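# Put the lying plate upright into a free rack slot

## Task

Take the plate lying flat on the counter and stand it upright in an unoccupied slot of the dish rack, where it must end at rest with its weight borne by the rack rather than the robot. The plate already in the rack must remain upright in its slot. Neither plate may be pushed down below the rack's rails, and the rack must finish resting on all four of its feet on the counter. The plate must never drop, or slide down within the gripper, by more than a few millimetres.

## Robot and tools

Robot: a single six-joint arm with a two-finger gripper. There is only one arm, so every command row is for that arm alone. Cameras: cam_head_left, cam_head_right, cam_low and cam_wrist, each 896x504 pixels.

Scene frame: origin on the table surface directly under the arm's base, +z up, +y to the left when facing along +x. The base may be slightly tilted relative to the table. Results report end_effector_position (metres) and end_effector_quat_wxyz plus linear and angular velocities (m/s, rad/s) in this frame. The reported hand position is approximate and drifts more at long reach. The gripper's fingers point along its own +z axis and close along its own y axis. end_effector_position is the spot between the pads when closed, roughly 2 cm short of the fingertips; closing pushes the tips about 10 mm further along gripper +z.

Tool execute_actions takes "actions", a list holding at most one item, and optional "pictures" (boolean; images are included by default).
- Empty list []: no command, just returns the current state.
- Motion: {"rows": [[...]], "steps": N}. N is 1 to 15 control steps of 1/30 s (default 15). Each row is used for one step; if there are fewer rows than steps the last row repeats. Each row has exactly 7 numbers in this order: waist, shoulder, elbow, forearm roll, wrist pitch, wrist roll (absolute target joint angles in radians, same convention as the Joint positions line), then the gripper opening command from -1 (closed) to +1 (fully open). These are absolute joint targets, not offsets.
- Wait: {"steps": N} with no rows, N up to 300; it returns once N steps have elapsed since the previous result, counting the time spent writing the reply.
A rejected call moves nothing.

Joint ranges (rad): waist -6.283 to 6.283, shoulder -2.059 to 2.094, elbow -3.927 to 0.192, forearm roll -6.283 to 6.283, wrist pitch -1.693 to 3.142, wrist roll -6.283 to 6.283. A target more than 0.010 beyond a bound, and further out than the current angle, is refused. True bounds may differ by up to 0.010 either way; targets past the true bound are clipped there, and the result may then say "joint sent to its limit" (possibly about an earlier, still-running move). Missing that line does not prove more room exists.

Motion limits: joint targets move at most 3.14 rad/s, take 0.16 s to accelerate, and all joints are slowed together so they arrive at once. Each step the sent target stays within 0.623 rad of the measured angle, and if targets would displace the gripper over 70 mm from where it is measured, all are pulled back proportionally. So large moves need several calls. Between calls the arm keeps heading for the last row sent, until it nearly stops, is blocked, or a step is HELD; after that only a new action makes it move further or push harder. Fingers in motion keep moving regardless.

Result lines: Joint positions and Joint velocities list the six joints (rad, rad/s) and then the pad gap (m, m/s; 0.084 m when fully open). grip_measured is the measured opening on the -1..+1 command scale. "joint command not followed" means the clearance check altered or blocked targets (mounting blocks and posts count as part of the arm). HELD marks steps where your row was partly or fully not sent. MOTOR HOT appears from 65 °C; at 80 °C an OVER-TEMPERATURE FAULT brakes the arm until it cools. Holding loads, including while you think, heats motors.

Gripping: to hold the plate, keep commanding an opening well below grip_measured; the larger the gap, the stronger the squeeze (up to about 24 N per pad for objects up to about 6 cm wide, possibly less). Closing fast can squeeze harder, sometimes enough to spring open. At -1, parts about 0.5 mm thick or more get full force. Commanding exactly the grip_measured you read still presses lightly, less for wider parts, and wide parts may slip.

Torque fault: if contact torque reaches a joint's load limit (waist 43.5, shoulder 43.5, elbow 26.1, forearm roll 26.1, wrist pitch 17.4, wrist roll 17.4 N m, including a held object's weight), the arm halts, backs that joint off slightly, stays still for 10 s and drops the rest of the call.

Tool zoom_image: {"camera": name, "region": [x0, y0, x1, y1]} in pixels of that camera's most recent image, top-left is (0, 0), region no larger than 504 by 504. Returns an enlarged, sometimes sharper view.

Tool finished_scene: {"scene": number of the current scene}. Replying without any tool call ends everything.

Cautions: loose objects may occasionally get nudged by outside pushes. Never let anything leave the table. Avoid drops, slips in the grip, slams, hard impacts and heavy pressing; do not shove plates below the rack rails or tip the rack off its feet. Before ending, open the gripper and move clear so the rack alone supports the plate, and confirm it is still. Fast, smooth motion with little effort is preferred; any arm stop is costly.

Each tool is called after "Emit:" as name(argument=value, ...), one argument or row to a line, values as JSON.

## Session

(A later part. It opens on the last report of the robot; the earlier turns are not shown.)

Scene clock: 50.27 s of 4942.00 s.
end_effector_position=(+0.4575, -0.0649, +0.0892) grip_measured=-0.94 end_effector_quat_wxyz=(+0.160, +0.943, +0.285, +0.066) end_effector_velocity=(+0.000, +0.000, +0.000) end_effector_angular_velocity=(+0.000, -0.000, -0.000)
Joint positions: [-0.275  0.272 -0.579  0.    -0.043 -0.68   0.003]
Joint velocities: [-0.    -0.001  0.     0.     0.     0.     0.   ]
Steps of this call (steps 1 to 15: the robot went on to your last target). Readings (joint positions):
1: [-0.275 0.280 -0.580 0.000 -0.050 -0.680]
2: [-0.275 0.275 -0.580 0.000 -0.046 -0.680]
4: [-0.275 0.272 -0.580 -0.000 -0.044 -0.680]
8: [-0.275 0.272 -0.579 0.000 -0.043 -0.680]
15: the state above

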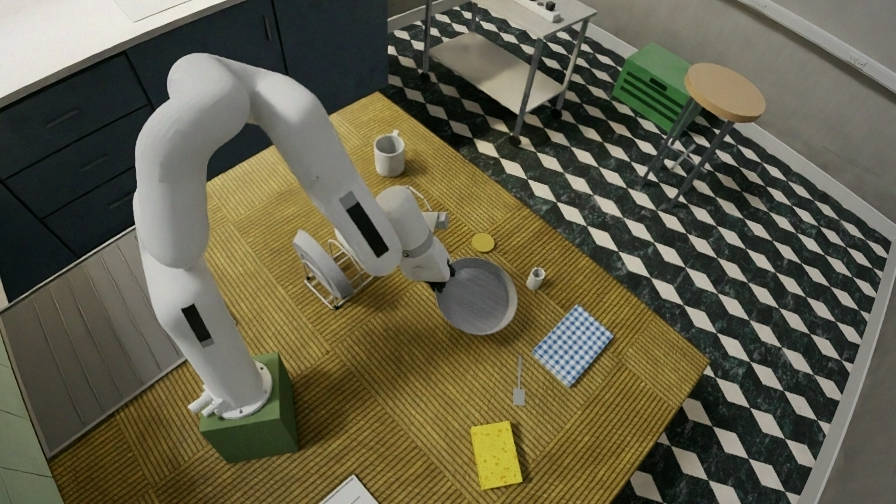

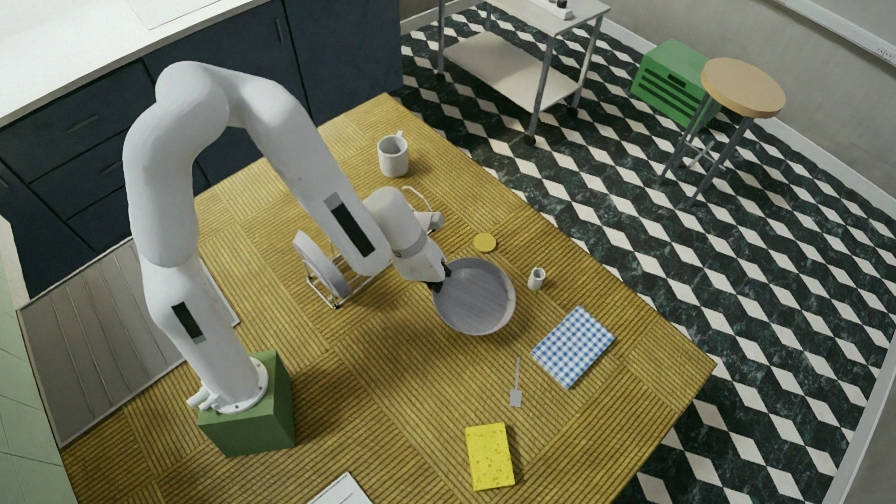

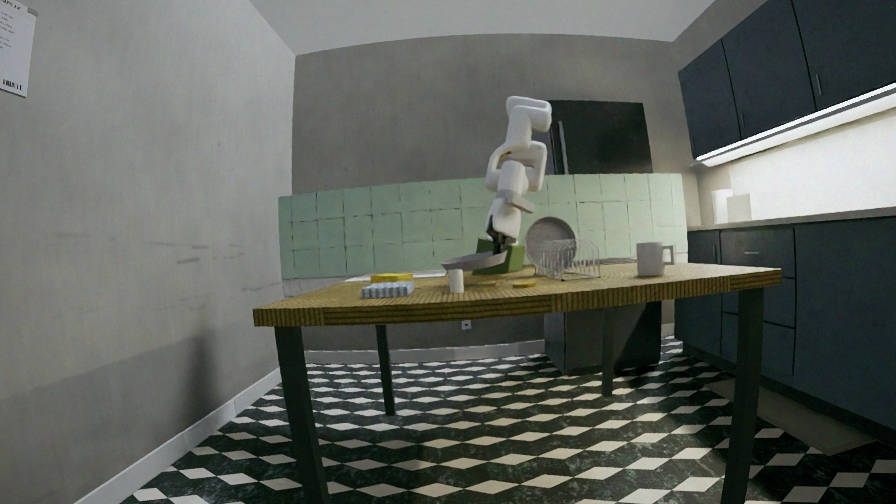

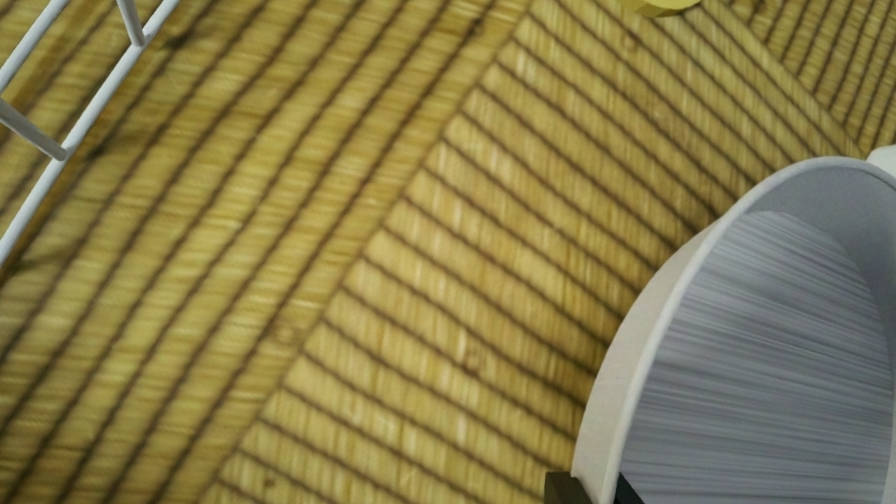

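Emit:
execute_actions(
  actions=[
    {"rows":[[-0.275,0.267,-0.581,0,-0.035,-0.68,-1],[-0.275,0.257,-0.586,0,-0.018,-0.68,-1],[-0.275,0.243,-0.593,0,0.006,-0.68,-1],[-0.275,0.226,-0.602,0,0.035,-0.68,-1],[-0.275,0.206,-0.612,0,0.069,-0.68,-1],[-0.275,0.186,-0.622,0,0.103,-0.68,-1],[-0.275,0.166,-0.632,0,0.137,-0.68,-1],[-0.275,0.146,-0.642,0,0.171,-0.68,-1],[-0.275,0.126,-0.652,0,0.205,-0.68,-1],[-0.275,0.106,-0.662,0,0.239,-0.68,-1],[-0.275,0.086,-0.672,0,0.273,-0.68,-1],[-0.275,0.066,-0.682,0,0.307,-0.68,-1],[-0.275,0.046,-0.692,0,0.341,-0.68,-1],[-0.275,0.026,-0.702,0,0.375,-0.68,-1],[-0.275,0.006,-0.712,0,0.409,-0.68,-1]]},
  ],
  pictures=false,
)

Emit:
execute_actions(
  actions=[
    {"rows":[[-0.275,-0.014,-0.722,0,0.443,-0.67,-1],[-0.275,-0.034,-0.732,0,0.477,-0.65,-1],[-0.275,-0.054,-0.742,0,0.511,-0.62,-1],[-0.275,-0.074,-0.752,0,0.545,-0.58,-1],[-0.275,-0.094,-0.762,0,0.579,-0.53,-1],[-0.275,-0.114,-0.772,0,0.613,-0.48,-1],[-0.275,-0.134,-0.782,0,0.647,-0.43,-1],[-0.275,-0.154,-0.792,0,0.681,-0.38,-1],[-0.275,-0.174,-0.802,0,0.715,-0.33,-1],[-0.275,-0.194,-0.812,0,0.749,-0.28,-1],[-0.275,-0.214,-0.822,0,0.783,-0.23,-1],[-0.275,-0.231,-0.83,0,0.811,-0.18,-1],[-0.275,-0.244,-0.836,0,0.832,-0.13,-1],[-0.275,-0.252,-0.84,0,0.845,-0.08,-1],[-0.275,-0.255,-0.841,0,0.85,-0.03,-1]]},
  ],
  pictures=false,
)

Emit:
execute_actions(
  actions=[
    {"rows":[[-0.275,-0.255,-0.841,0,0.85,0.025,-1],[-0.275,-0.255,-0.841,0,0.85,0.08,-1],[-0.275,-0.255,-0.841,0,0.85,0.135,-1],[-0.275,-0.255,-0.841,0,0.85,0.19,-1],[-0.275,-0.255,-0.841,0,0.85,0.245,-1],[-0.275,-0.255,-0.841,0,0.85,0.3,-1],[-0.275,-0.255,-0.841,0,0.85,0.355,-1],[-0.275,-0.255,-0.841,0,0.85,0.41,-1],[-0.275,-0.255,-0.841,0,0.85,0.465,-1],[-0.275,-0.255,-0.841,0,0.85,0.52,-1],[-0.275,-0.255,-0.841,0,0.85,0.575,-1],[-0.275,-0.255,-0.841,0,0.85,0.63,-1],[-0.275,-0.255,-0.841,0,0.85,0.685,-1],[-0.275,-0.255,-0.841,0,0.85,0.74,-1],[-0.275,-0.255,-0.841,0,0.85,0.795,-1]]},
  ],
  pictures=false,
)

Emit:
execute_actions(
  actions=[
    {"rows":[[-0.275,-0.255,-0.841,0,0.845,0.85,-1],[-0.275,-0.255,-0.841,0,0.835,0.905,-1],[-0.275,-0.255,-0.841,0,0.82,0.96,-1],[-0.275,-0.255,-0.841,0,0.8,1.015,-1],[-0.275,-0.255,-0.841,0,0.78,1.07,-1],[-0.275,-0.255,-0.841,0,0.76,1.125,-1],[-0.275,-0.255,-0.841,0,0.74,1.18,-1],[-0.275,-0.255,-0.841,0,0.72,1.235,-1],[-0.275,-0.255,-0.841,0,0.7,1.29,-1],[-0.275,-0.255,-0.841,0,0.68,1.34,-1],[-0.275,-0.255,-0.841,0,0.66,1.39,-1],[-0.275,-0.255,-0.841,0,0.64,1.43,-1],[-0.275,-0.255,-0.841,0,0.62,1.46,-1],[-0.275,-0.255,-0.841,0,0.605,1.48,-1],[-0.275,-0.255,-0.841,0,0.6,1.49,-1]]},
  ],
)

Scene clock: 66.20 s of 4942.00 s.
end_effector_position=(+0.4878, -0.0487, +0.1682) grip_measured=-0.94 end_effector_quat_wxyz=(+0.153, +0.945, +0.283, +0.049) end_effector_velocity=(+0.045, +0.056, +0.244) end_effector_angular_velocity=(+0.016, +0.125, -0.032)
Joint positions: [-0.275  0.064 -0.683  0.     0.308 -0.68   0.003]
Joint velocities: [ 0.    -0.593 -0.29   0.001  1.014  0.    -0.   ]
Steps of this call (steps 1 to 15: the robot went on to your last target; steps 16 to 100: nothing new was sent; then 12.10 s passed at rest; steps 101 to 115: all 15 steps of this action). Readings (joint positions):
101: [-0.275 0.272 -0.579 0.000 -0.043 -0.680]
102: [-0.275 0.271 -0.579 0.000 -0.040 -0.680]
104: [-0.275 0.260 -0.583 0.000 -0.020 -0.680]
108: [-0.275 0.203 -0.614 0.000 0.076 -0.680]
115: the state above

Scene clock: 66.70 s of 4942.00 s.
end_effector_position=(+0.4840, -0.0157, +0.2971) grip_measured=-0.94 end_effector_quat_wxyz=(+0.133, +0.989, +0.045, +0.057) end_effector_velocity=(-0.033, +0.061, +0.224) end_effector_angular_velocity=(+0.186, -0.368, -1.422)
Joint positions: [-0.275 -0.223 -0.827  0.     0.795 -0.195  0.003]
Joint velocities: [ 0.    -0.456 -0.237  0.001  0.706  1.48  -0.   ]
Steps of this call (steps 1 to 15: all 15 steps of this action). Readings (joint positions):
1: [-0.275 0.044 -0.693 0.000 0.342 -0.680]
2: [-0.275 0.025 -0.703 0.000 0.376 -0.679]
4: [-0.275 -0.015 -0.723 0.000 0.444 -0.662]
8: [-0.275 -0.092 -0.761 0.000 0.575 -0.530]
15: the state above

Scene clock: 67.20 s of 4942.00 s.
end_effector_position=(+0.4790, -0.0116, +0.3110) grip_measured=-0.94 end_effector_quat_wxyz=(+0.101, +0.928, -0.345, +0.099) end_effector_velocity=(+0.001, +0.001, +0.002) end_effector_angular_velocity=(+0.187, -0.425, -1.572)
Joint positions: [-0.275 -0.254 -0.841  0.     0.85   0.606  0.003]
Joint velocities: [ 0.    -0.003 -0.002  0.     0.     1.639 -0.   ]
Steps of this call (steps 1 to 15: all 15 steps of this action). Readings (joint positions):
1: [-0.275 -0.236 -0.833 0.000 0.815 -0.146]
2: [-0.275 -0.246 -0.838 0.000 0.830 -0.095]
4: [-0.275 -0.254 -0.842 0.000 0.845 0.008]
8: [-0.275 -0.253 -0.839 0.000 0.850 0.222]
15: the state above

Scene clock: 67.70 s of 4942.00 s.
end_effector_position=(+0.5257, -0.0105, +0.3383) grip_measured=-0.94 end_effector_quat_wxyz=(-0.007, +0.719, -0.662, +0.211) end_effector_velocity=(+0.132, +0.007, +0.094) end_effector_angular_velocity=(+0.298, -0.917, -0.931)
Joint positions: [-0.275 -0.255 -0.841 -0.     0.645  1.408  0.003]
Joint velocities: [-0.     0.001  0.003  0.001 -0.624  1.187  0.   ]
Steps of this call (steps 1 to 15: all 15 steps of this action). Readings (joint positions):
1: [-0.275 -0.255 -0.841 -0.000 0.850 0.661]
2: [-0.275 -0.255 -0.841 -0.000 0.850 0.716]
4: [-0.275 -0.255 -0.841 -0.000 0.846 0.826]
8: [-0.275 -0.255 -0.841 -0.000 0.788 1.046]
15: the state above

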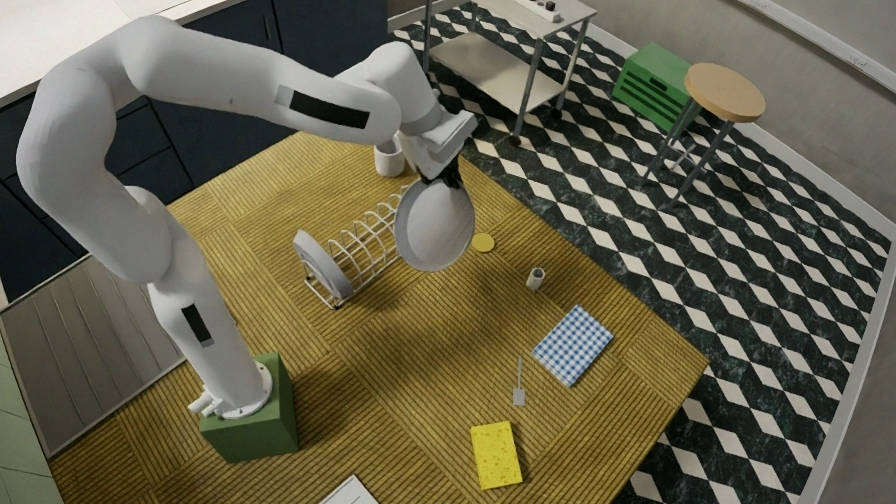

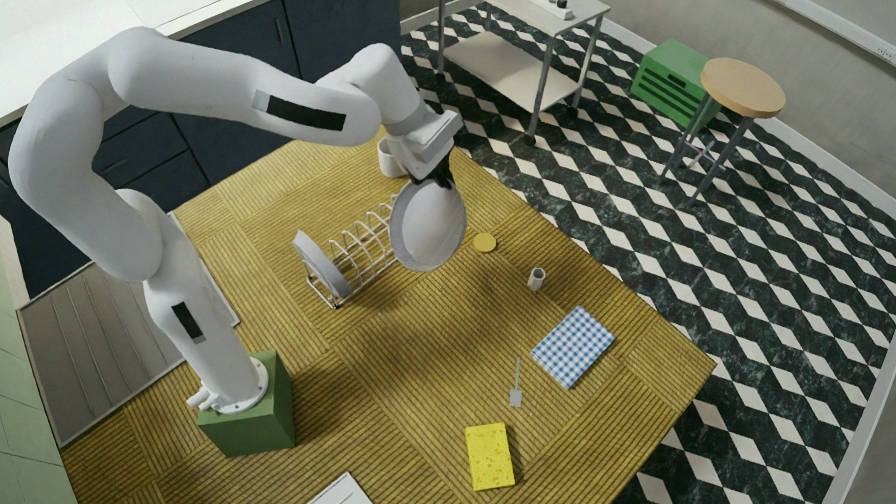

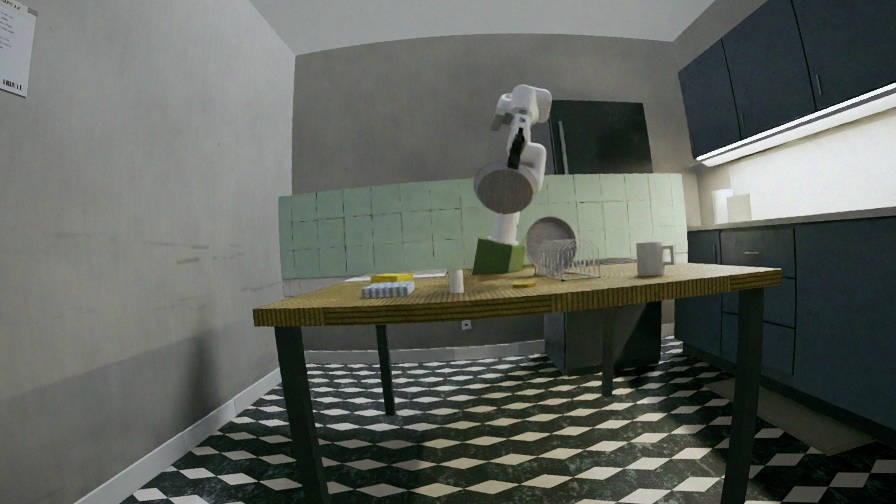

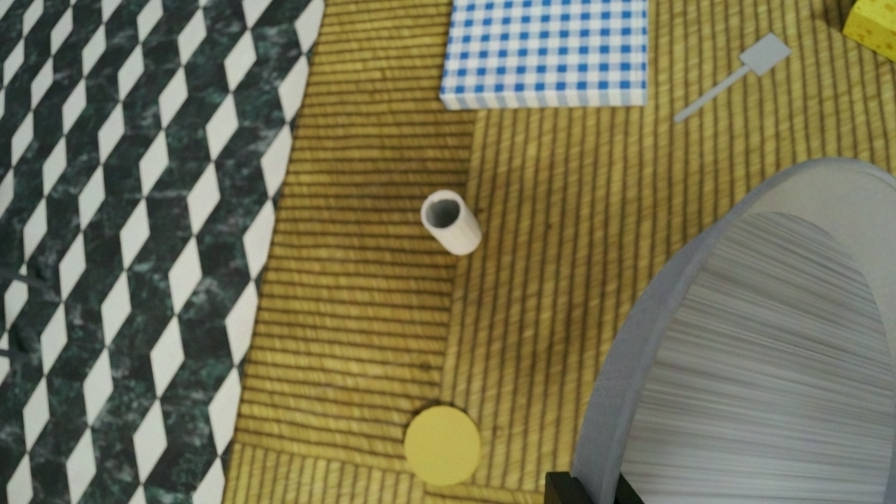

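Emit:
execute_actions(
  actions=[
    {"rows":[[-0.27,-0.255,-0.841,0,0.59,1.495,-1],[-0.26,-0.255,-0.841,0,0.57,1.506,-1],[-0.245,-0.255,-0.841,0,0.54,1.523,-1],[-0.225,-0.255,-0.841,0,0.5,1.545,-1],[-0.2,-0.255,-0.841,0,0.45,1.572,-1],[-0.175,-0.255,-0.841,0,0.4,1.6,-1],[-0.15,-0.255,-0.841,0,0.35,1.627,-1],[-0.125,-0.255,-0.841,0,0.3,1.655,-1],[-0.1,-0.255,-0.841,0,0.25,1.682,-1],[-0.075,-0.255,-0.841,0,0.2,1.71,-1],[-0.05,-0.255,-0.841,0,0.15,1.737,-1],[-0.025,-0.255,-0.841,0,0.1,1.765,-1],[-0.005,-0.255,-0.841,0,0.06,1.787,-1],[0.012,-0.255,-0.841,0,0.025,1.806,-1],[0.025,-0.255,-0.841,0,0,1.82,-1]]},
  ],
  pictures=false,
)

Emit:
execute_actions(
  actions=[
    {"rows":[[0.025,-0.255,-0.841,0,0,1.82,-1],[0.025,-0.255,-0.841,0.01,0,1.81,-1],[0.025,-0.255,-0.841,0.03,0,1.79,-1],[0.025,-0.255,-0.841,0.06,0,1.76,-1],[0.025,-0.255,-0.841,0.1,0,1.72,-1],[0.025,-0.255,-0.841,0.15,0,1.67,-1],[0.025,-0.255,-0.841,0.21,0,1.61,-1],[0.025,-0.255,-0.841,0.28,0,1.54,-1],[0.025,-0.255,-0.841,0.36,0,1.46,-1],[0.025,-0.255,-0.841,0.44,0,1.38,-1],[0.025,-0.255,-0.841,0.52,0,1.3,-1],[0.025,-0.255,-0.841,0.6,0,1.22,-1],[0.025,-0.255,-0.841,0.68,0,1.14,-1],[0.025,-0.255,-0.841,0.76,0,1.06,-1],[0.025,-0.255,-0.841,0.84,0,0.98,-1]]},
  ],
  pictures=false,
)

Emit:
execute_actions(
  actions=[
    {"rows":[[0.025,-0.255,-0.841,0.92,0,0.9,-1],[0.025,-0.255,-0.841,1.0,0,0.82,-1],[0.025,-0.255,-0.841,1.08,0,0.74,-1],[0.025,-0.255,-0.841,1.16,0,0.66,-1],[0.025,-0.255,-0.841,1.24,0,0.58,-1],[0.025,-0.255,-0.841,1.32,0,0.5,-1],[0.025,-0.255,-0.841,1.4,0,0.42,-1],[0.025,-0.255,-0.841,1.48,0,0.34,-1],[0.025,-0.255,-0.841,1.56,0,0.26,-1],[0.025,-0.255,-0.841,1.64,0,0.18,-1],[0.025,-0.255,-0.841,1.72,0,0.1,-1],[0.025,-0.255,-0.841,1.8,0,0.02,-1],[0.025,-0.255,-0.841,1.88,0,-0.06,-1],[0.025,-0.255,-0.841,1.96,0,-0.14,-1],[0.025,-0.255,-0.841,2.04,0,-0.22,-1]]},
  ],
  pictures=false,
)

Emit:
execute_actions(
  actions=[
    {"rows":[[0.025,-0.255,-0.841,2.12,0,-0.3,-1],[0.025,-0.255,-0.841,2.2,0,-0.38,-1],[0.025,-0.255,-0.841,2.28,0,-0.46,-1],[0.025,-0.255,-0.841,2.36,0.01,-0.54,-1],[0.025,-0.255,-0.841,2.44,0.02,-0.62,-1],[0.025,-0.255,-0.841,2.52,0.03,-0.7,-1],[0.025,-0.255,-0.841,2.6,0.04,-0.78,-1],[0.025,-0.255,-0.841,2.68,0.05,-0.86,-1],[0.025,-0.255,-0.841,2.76,0.06,-0.94,-1],[0.025,-0.255,-0.841,2.84,0.07,-1.02,-1],[0.025,-0.255,-0.841,2.92,0.08,-1.1,-1],[0.025,-0.255,-0.841,3.0,0.09,-1.18,-1],[0.025,-0.255,-0.841,3.06,0.1,-1.24,-1],[0.025,-0.255,-0.841,3.11,0.104,-1.29,-1],[0.025,-0.255,-0.841,3.142,0.104,-1.322,-1]]},
  ],
  pictures=false,
)

Emit:
execute_actions(
  actions=[
    {"steps":15},
  ],
)

Scene clock: 80.03 s of 4942.00 s.
end_effector_position=(+0.6123, +0.1383, +0.4112) grip_measured=-0.94 end_effector_quat_wxyz=(-0.261, +0.656, -0.635, +0.314) end_effector_velocity=(+0.102, +0.465, +0.229) end_effector_angular_velocity=(+0.802, -1.201, +0.453)
Joint positions: [-0.035 -0.255 -0.842 -0.     0.121  1.753  0.003]
Joint velocities: [ 0.684 -0.001  0.001 -0.001 -1.356  0.746  0.   ]
Steps of this call (steps 1 to 30: the robot went on to your last target; steps 31 to 120: nothing new was sent; then 7.83 s passed at rest; steps 121 to 135: all 15 steps of this action). Readings (joint positions):
121: [-0.275 -0.255 -0.841 -0.000 0.600 1.490]
122: [-0.274 -0.255 -0.841 -0.000 0.597 1.492]
124: [-0.263 -0.255 -0.840 0.000 0.574 1.504]
128: [-0.200 -0.255 -0.840 0.000 0.448 1.573]
135: the state above

Scene clock: 80.53 s of 4942.00 s.
end_effector_position=(+0.6195, +0.1383, +0.4318) grip_measured=-0.94 end_effector_quat_wxyz=(-0.325, +0.640, -0.619, +0.317) end_effector_velocity=(-0.023, -0.162, -0.039) end_effector_angular_velocity=(+0.010, -0.001, -0.005)
Joint positions: [ 0.024 -0.255 -0.841  0.541  0.     1.279  0.003]
Joint velocities: [ 0.002 -0.     0.001  2.224 -0.002 -2.212 -0.   ]
Steps of this call (steps 1 to 15: all 15 steps of this action). Readings (joint positions):
1: [-0.013 -0.255 -0.842 -0.000 0.078 1.777]
2: [0.006 -0.255 -0.842 -0.000 0.042 1.796]
4: [0.024 -0.256 -0.843 0.010 0.008 1.804]
8: [0.024 -0.255 -0.840 0.112 0.001 1.707]
15: the state above

Scene clock: 81.03 s of 4942.00 s.
end_effector_position=(+0.5828, +0.0833, +0.3789) grip_measured=-0.94 end_effector_quat_wxyz=(-0.325, +0.641, -0.619, +0.317) end_effector_velocity=(-0.105, -0.022, -0.146) end_effector_angular_velocity=(+0.006, +0.000, -0.004)
Joint positions: [ 0.025 -0.255 -0.841  1.72  -0.     0.1    0.003]
Joint velocities: [ 0.001  0.    -0.     2.39  -0.    -2.383  0.   ]
Steps of this call (steps 1 to 15: all 15 steps of this action). Readings (joint positions):
1: [0.024 -0.255 -0.841 0.616 0.000 1.204]
2: [0.024 -0.255 -0.841 0.692 0.000 1.128]
4: [0.025 -0.255 -0.841 0.847 0.000 0.973]
8: [0.025 -0.255 -0.841 1.163 -0.000 0.658]
15: the state above

Scene clock: 81.53 s of 4942.00 s.
end_effector_position=(+0.5520, +0.1325, +0.3295) grip_measured=-0.94 end_effector_quat_wxyz=(-0.359, +0.635, -0.601, +0.327) end_effector_velocity=(+0.014, +0.145, -0.002) end_effector_angular_velocity=(+0.014, -0.337, -0.028)
Joint positions: [ 0.025 -0.255 -0.841  2.915  0.079 -1.095  0.003]
Joint velocities: [ 0.002 -0.    -0.002  2.212  0.287 -2.199 -0.   ]
Steps of this call (steps 1 to 15: all 15 steps of this action). Readings (joint positions):
1: [0.025 -0.255 -0.841 1.800 -0.000 0.020]
2: [0.025 -0.255 -0.841 1.880 -0.000 -0.060]
4: [0.025 -0.255 -0.841 2.040 -0.000 -0.220]
8: [0.025 -0.255 -0.841 2.360 0.008 -0.540]
15: the state above

Scene clock: 82.03 s of 4942.00 s.
end_effector_position=(+0.5535, +0.1457, +0.3301) grip_measured=-0.94 end_effector_quat_wxyz=(-0.365, +0.628, -0.598, +0.340) end_effector_velocity=(+0.000, +0.001, +0.000) end_effector_angular_velocity=(+0.003, -0.001, -0.001)
Joint positions: [ 0.025 -0.255 -0.841  3.141  0.104 -1.322  0.003]
Joint velocities: [ 0.001  0.    -0.001  0.005  0.    -0.002  0.   ]
Steps of this call (steps 1 to 15: the robot went on to your last target). Readings (joint positions):
1: [0.025 -0.255 -0.841 2.986 0.088 -1.165]
2: [0.025 -0.255 -0.841 3.047 0.095 -1.226]
4: [0.026 -0.255 -0.842 3.121 0.102 -1.299]
8: [0.025 -0.255 -0.841 3.140 0.104 -1.320]
15: the state above

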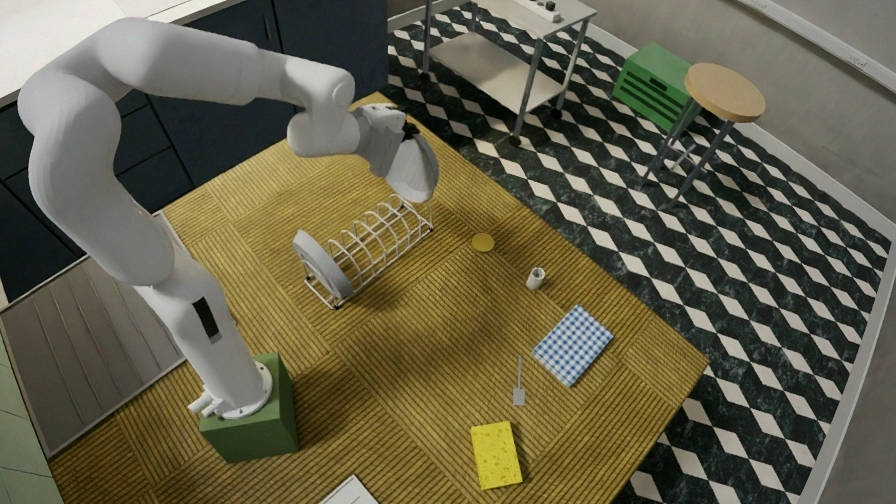

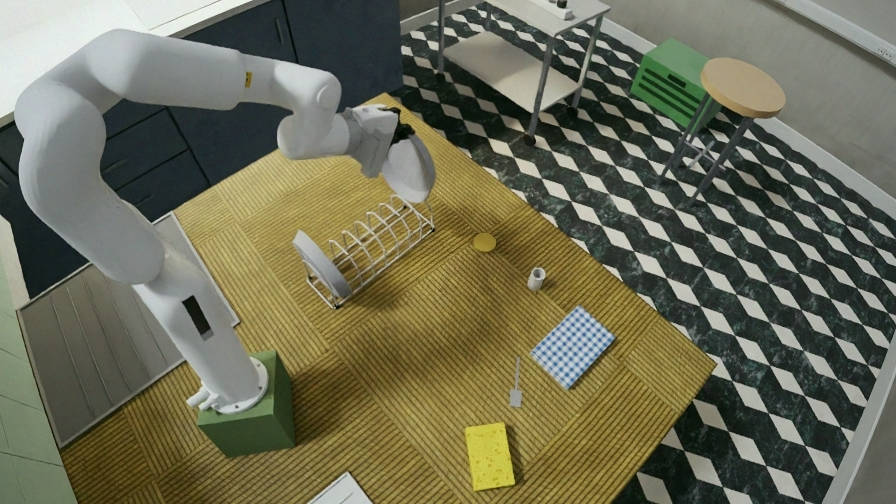

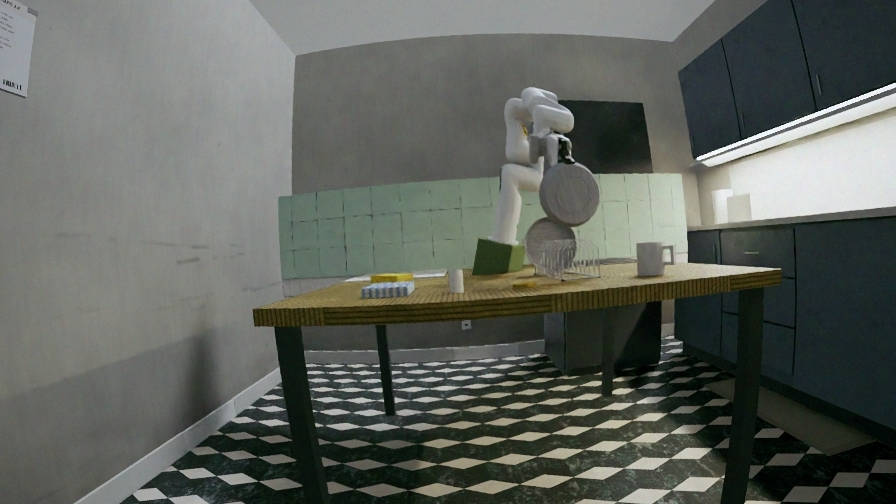

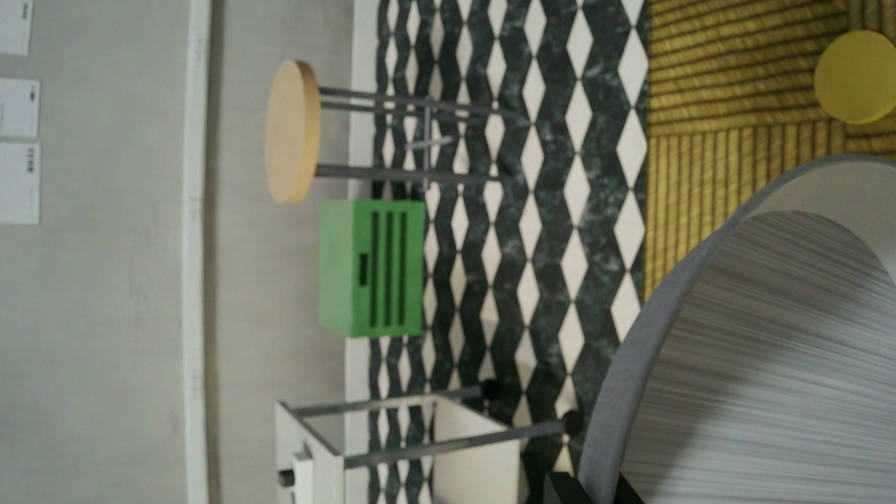

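Emit:
execute_actions(
  actions=[
    {"rows":[[0.027,-0.246,-0.834,3.142,0.12,-1.322,-1],[0.029,-0.238,-0.828,3.142,0.134,-1.322,-1],[0.031,-0.229,-0.821,3.142,0.15,-1.322,-1],[0.033,-0.221,-0.815,3.142,0.164,-1.322,-1],[0.035,-0.212,-0.808,3.142,0.18,-1.322,-1],[0.036,-0.204,-0.802,3.142,0.194,-1.322,-1]]},
  ],
)

Emit:
zoom_image(
  camera="cam_head_left",
  region=[320,110,480,270],
)

Emit:
zoom_image(
  camera="cam_low",
  region=[500,150,640,290],
)

Scene clock: 85.57 s of 4942.00 s.
end_effector_position=(+0.5545, +0.1457, +0.3004) grip_measured=-0.94 end_effector_quat_wxyz=(-0.367, +0.631, -0.595, +0.337) end_effector_velocity=(+0.000, +0.000, +0.001) end_effector_angular_velocity=(-0.000, -0.003, +0.001)
Joint positions: [ 0.036 -0.205 -0.803  3.142  0.194 -1.322  0.003]
Joint velocities: [-0.    -0.003  0.001 -0.     0.001 -0.    -0.   ]
Steps of this call (steps 1 to 15: the robot went on to your last target; steps 16 to 91: nothing new was sent; steps 92 to 106: all 15 steps of this action). Readings (joint positions):
92: [0.025 -0.255 -0.841 3.142 0.104 -1.322]
93: [0.025 -0.253 -0.840 3.142 0.109 -1.322]
95: [0.028 -0.242 -0.832 3.142 0.130 -1.322]
99: [0.035 -0.209 -0.805 3.142 0.183 -1.322]
106: the state above

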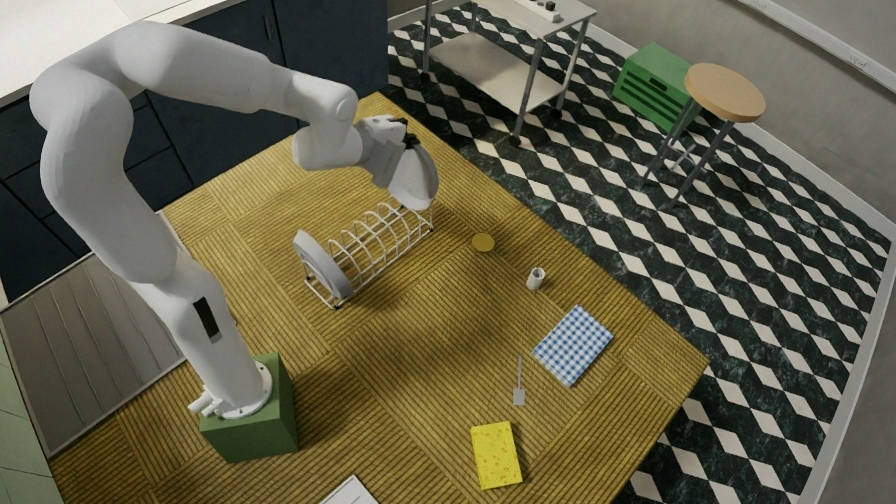

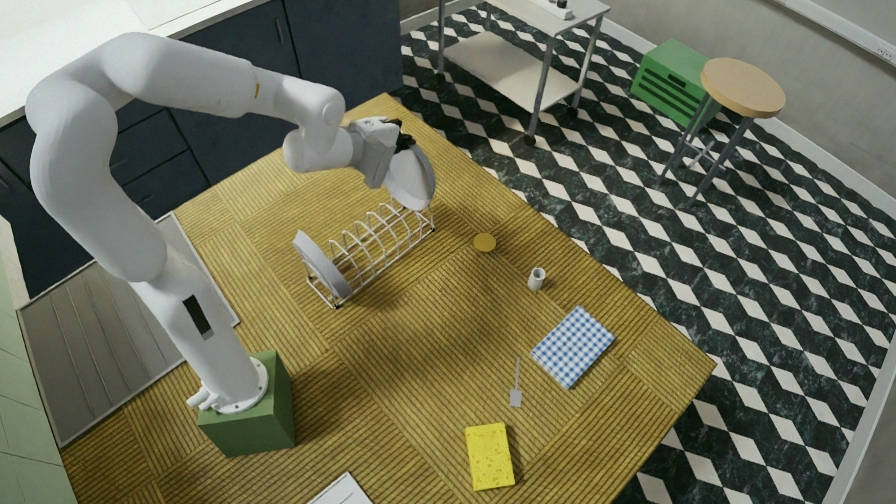

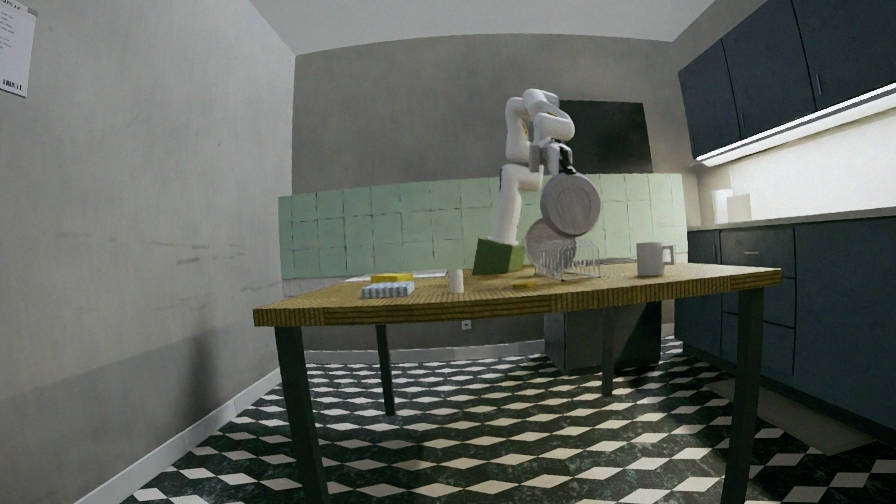

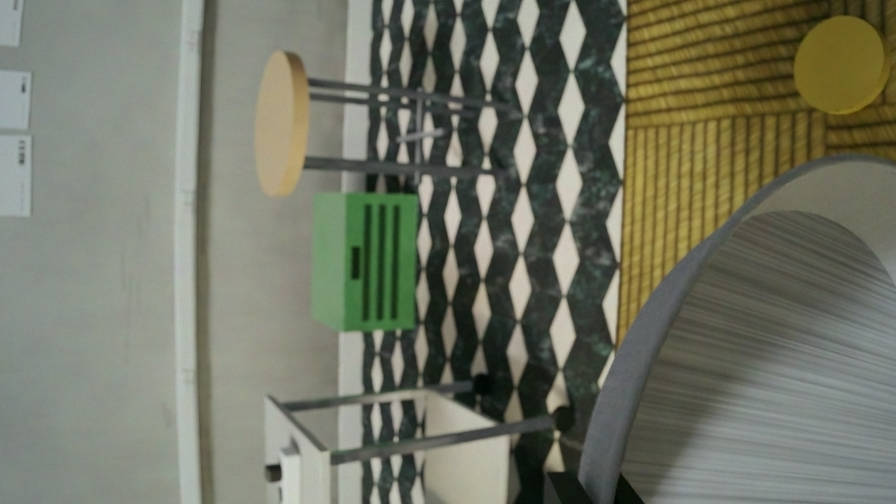

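Region (320, 110, 480, 270) of cam_head_left's 896x504 image, scaled by 3.150, with more detail than that image has.

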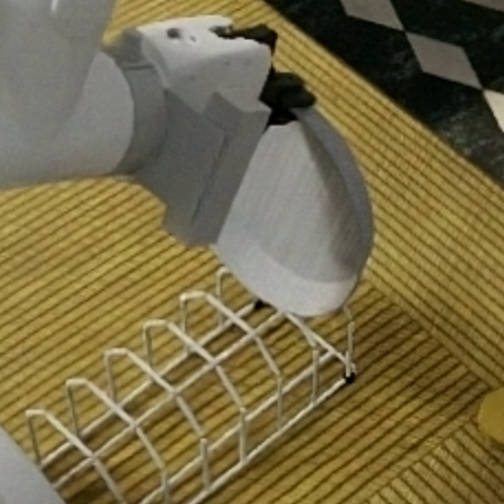

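Region (500, 150, 640, 290) of cam_low's 896x504 image, scaled by 3.600, with more detail than that image has.

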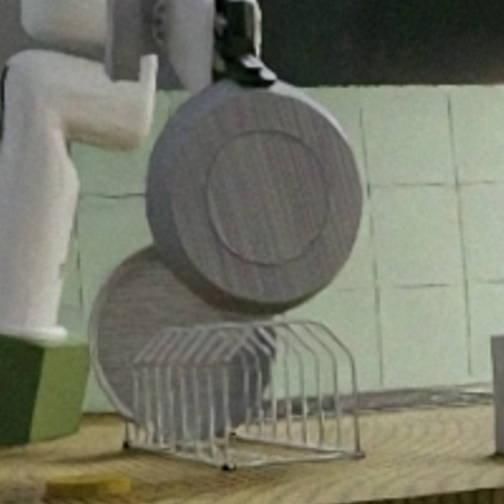

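Emit:
execute_actions(
  actions=[
    {"rows":[[0.043,-0.199,-0.809,3.142,0.192,-1.322,-1],[0.05,-0.193,-0.816,3.142,0.191,-1.322,-1],[0.057,-0.188,-0.823,3.142,0.189,-1.322,-1],[0.063,-0.183,-0.83,3.142,0.187,-1.322,-1],[0.063,-0.183,-0.83,3.142,0.187,-1.322,-1],[0.063,-0.183,-0.83,3.142,0.187,-1.322,-1],[0.064,-0.178,-0.827,3.142,0.195,-1.322,-1],[0.065,-0.172,-0.824,3.142,0.204,-1.322,-1],[0.067,-0.167,-0.821,3.142,0.212,-1.322,-1],[0.068,-0.161,-0.817,3.142,0.222,-1.322,-1],[0.069,-0.156,-0.814,3.142,0.23,-1.322,-1],[0.07,-0.15,-0.811,3.142,0.239,-1.322,-1]]},
  ],
  pictures=false,
)

Emit:
execute_actions(
  actions=[
    {"steps":8},
  ],
)

Emit:
zoom_image(
  camera="cam_head_left",
  region=[350,130,470,250],
)

Emit:
zoom_image(
  camera="cam_low",
  region=[500,150,640,290],
)

Scene clock: 94.67 s of 4942.00 s.
end_effector_position=(+0.5620, +0.1629, +0.2871) grip_measured=-0.91 end_effector_quat_wxyz=(-0.377, +0.639, -0.584, +0.331) end_effector_velocity=(+0.009, +0.004, -0.005) end_effector_angular_velocity=(+0.009, -0.037, +0.013)
Joint positions: [ 0.069 -0.156 -0.82   3.142  0.24  -1.322  0.004]
Joint velocities: [ 0.005  0.03   0.004  0.001  0.074 -0.001  0.003]
Steps of this call (steps 1 to 15: the robot went on to your last target; steps 16 to 100: nothing new was sent; then 5.27 s passed at rest; steps 101 to 115: all 15 steps of this action). Readings (joint positions):
101: [0.036 -0.204 -0.802 3.142 0.194 -1.322]
102: [0.038 -0.203 -0.804 3.142 0.193 -1.322]
104: [0.048 -0.195 -0.814 3.142 0.191 -1.322]
108: [0.063 -0.182 -0.830 3.142 0.190 -1.322]
115: the state above

Scene clock: 94.93 s of 4942.00 s.
end_effector_position=(+0.5618, +0.1629, +0.2861) grip_measured=-0.91 end_effector_quat_wxyz=(-0.377, +0.639, -0.584, +0.330) end_effector_velocity=(+0.001, +0.001, -0.002) end_effector_angular_velocity=(-0.002, +0.008, +0.001)
Joint positions: [ 0.069 -0.154 -0.819  3.142  0.242 -1.322  0.004]
Joint velocities: [ 0.002  0.011 -0.012 -0.    -0.009  0.     0.   ]
Steps of this call (steps 1 to 8: the robot went on to your last target). Readings (joint positions):
1: [0.069 -0.155 -0.820 3.142 0.242 -1.322]
2: [0.069 -0.155 -0.819 3.142 0.243 -1.322]
4: [0.069 -0.155 -0.819 3.142 0.243 -1.322]
8: the state above

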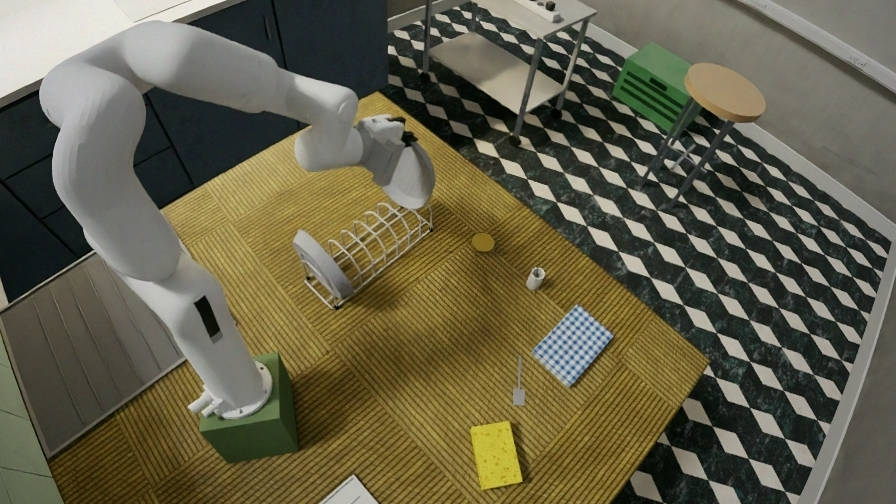

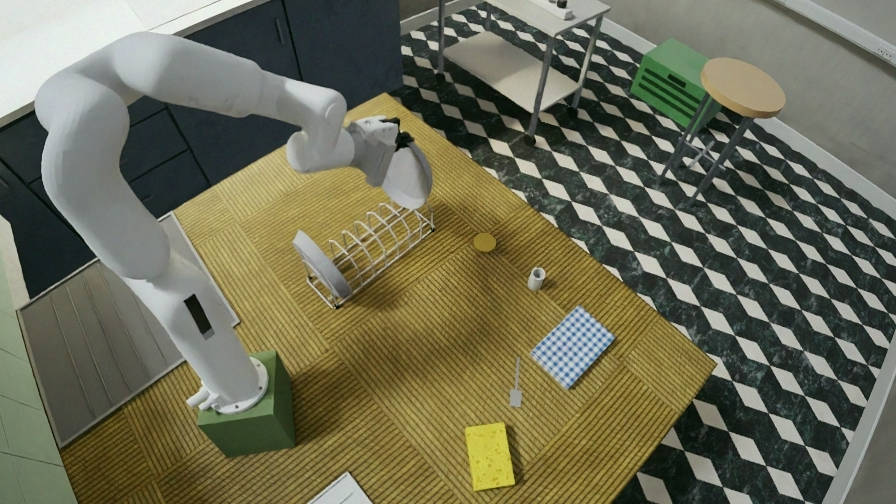

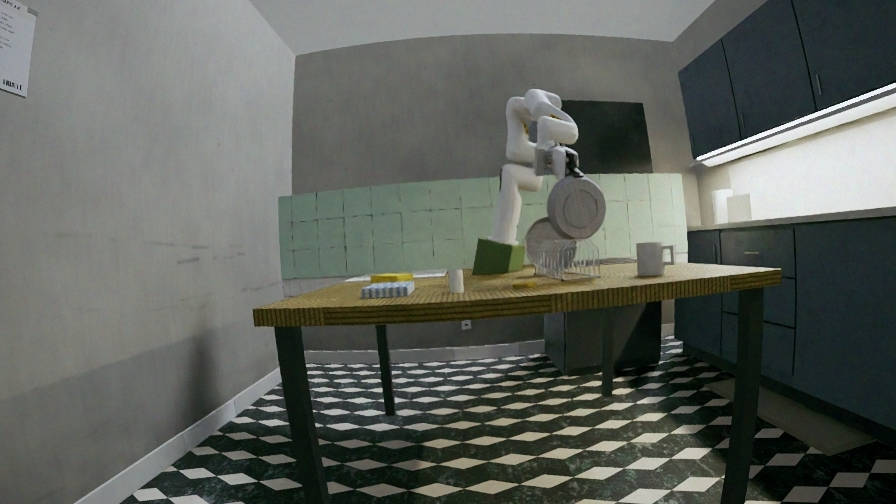

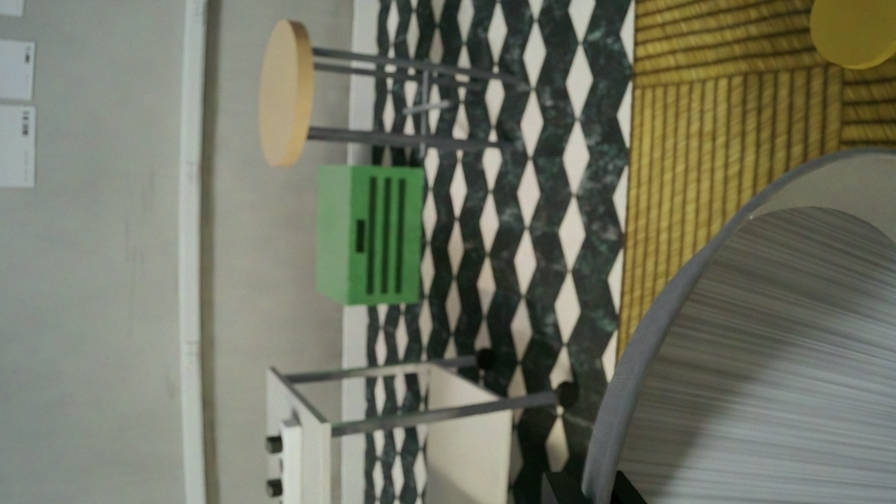

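Region (350, 130, 470, 250) of cam_head_left's 896x504 image, scaled by 4.200, with more detail than that image has.

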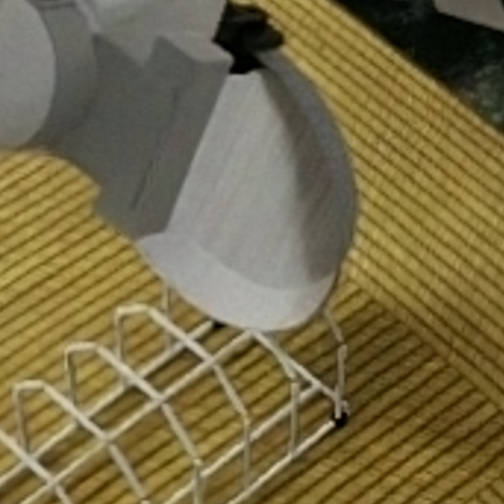

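Region (500, 150, 640, 290) of cam_low's 896x504 image, scaled by 3.600, with more detail than that image has.

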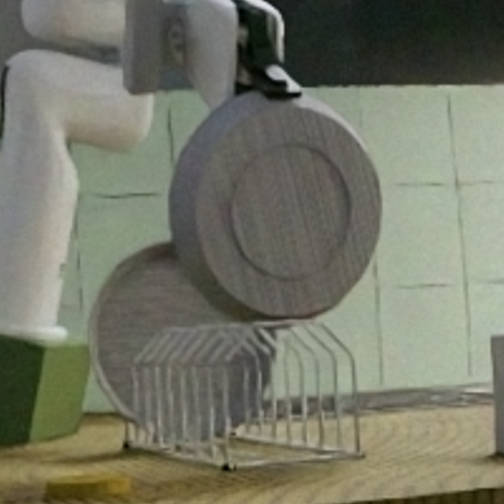

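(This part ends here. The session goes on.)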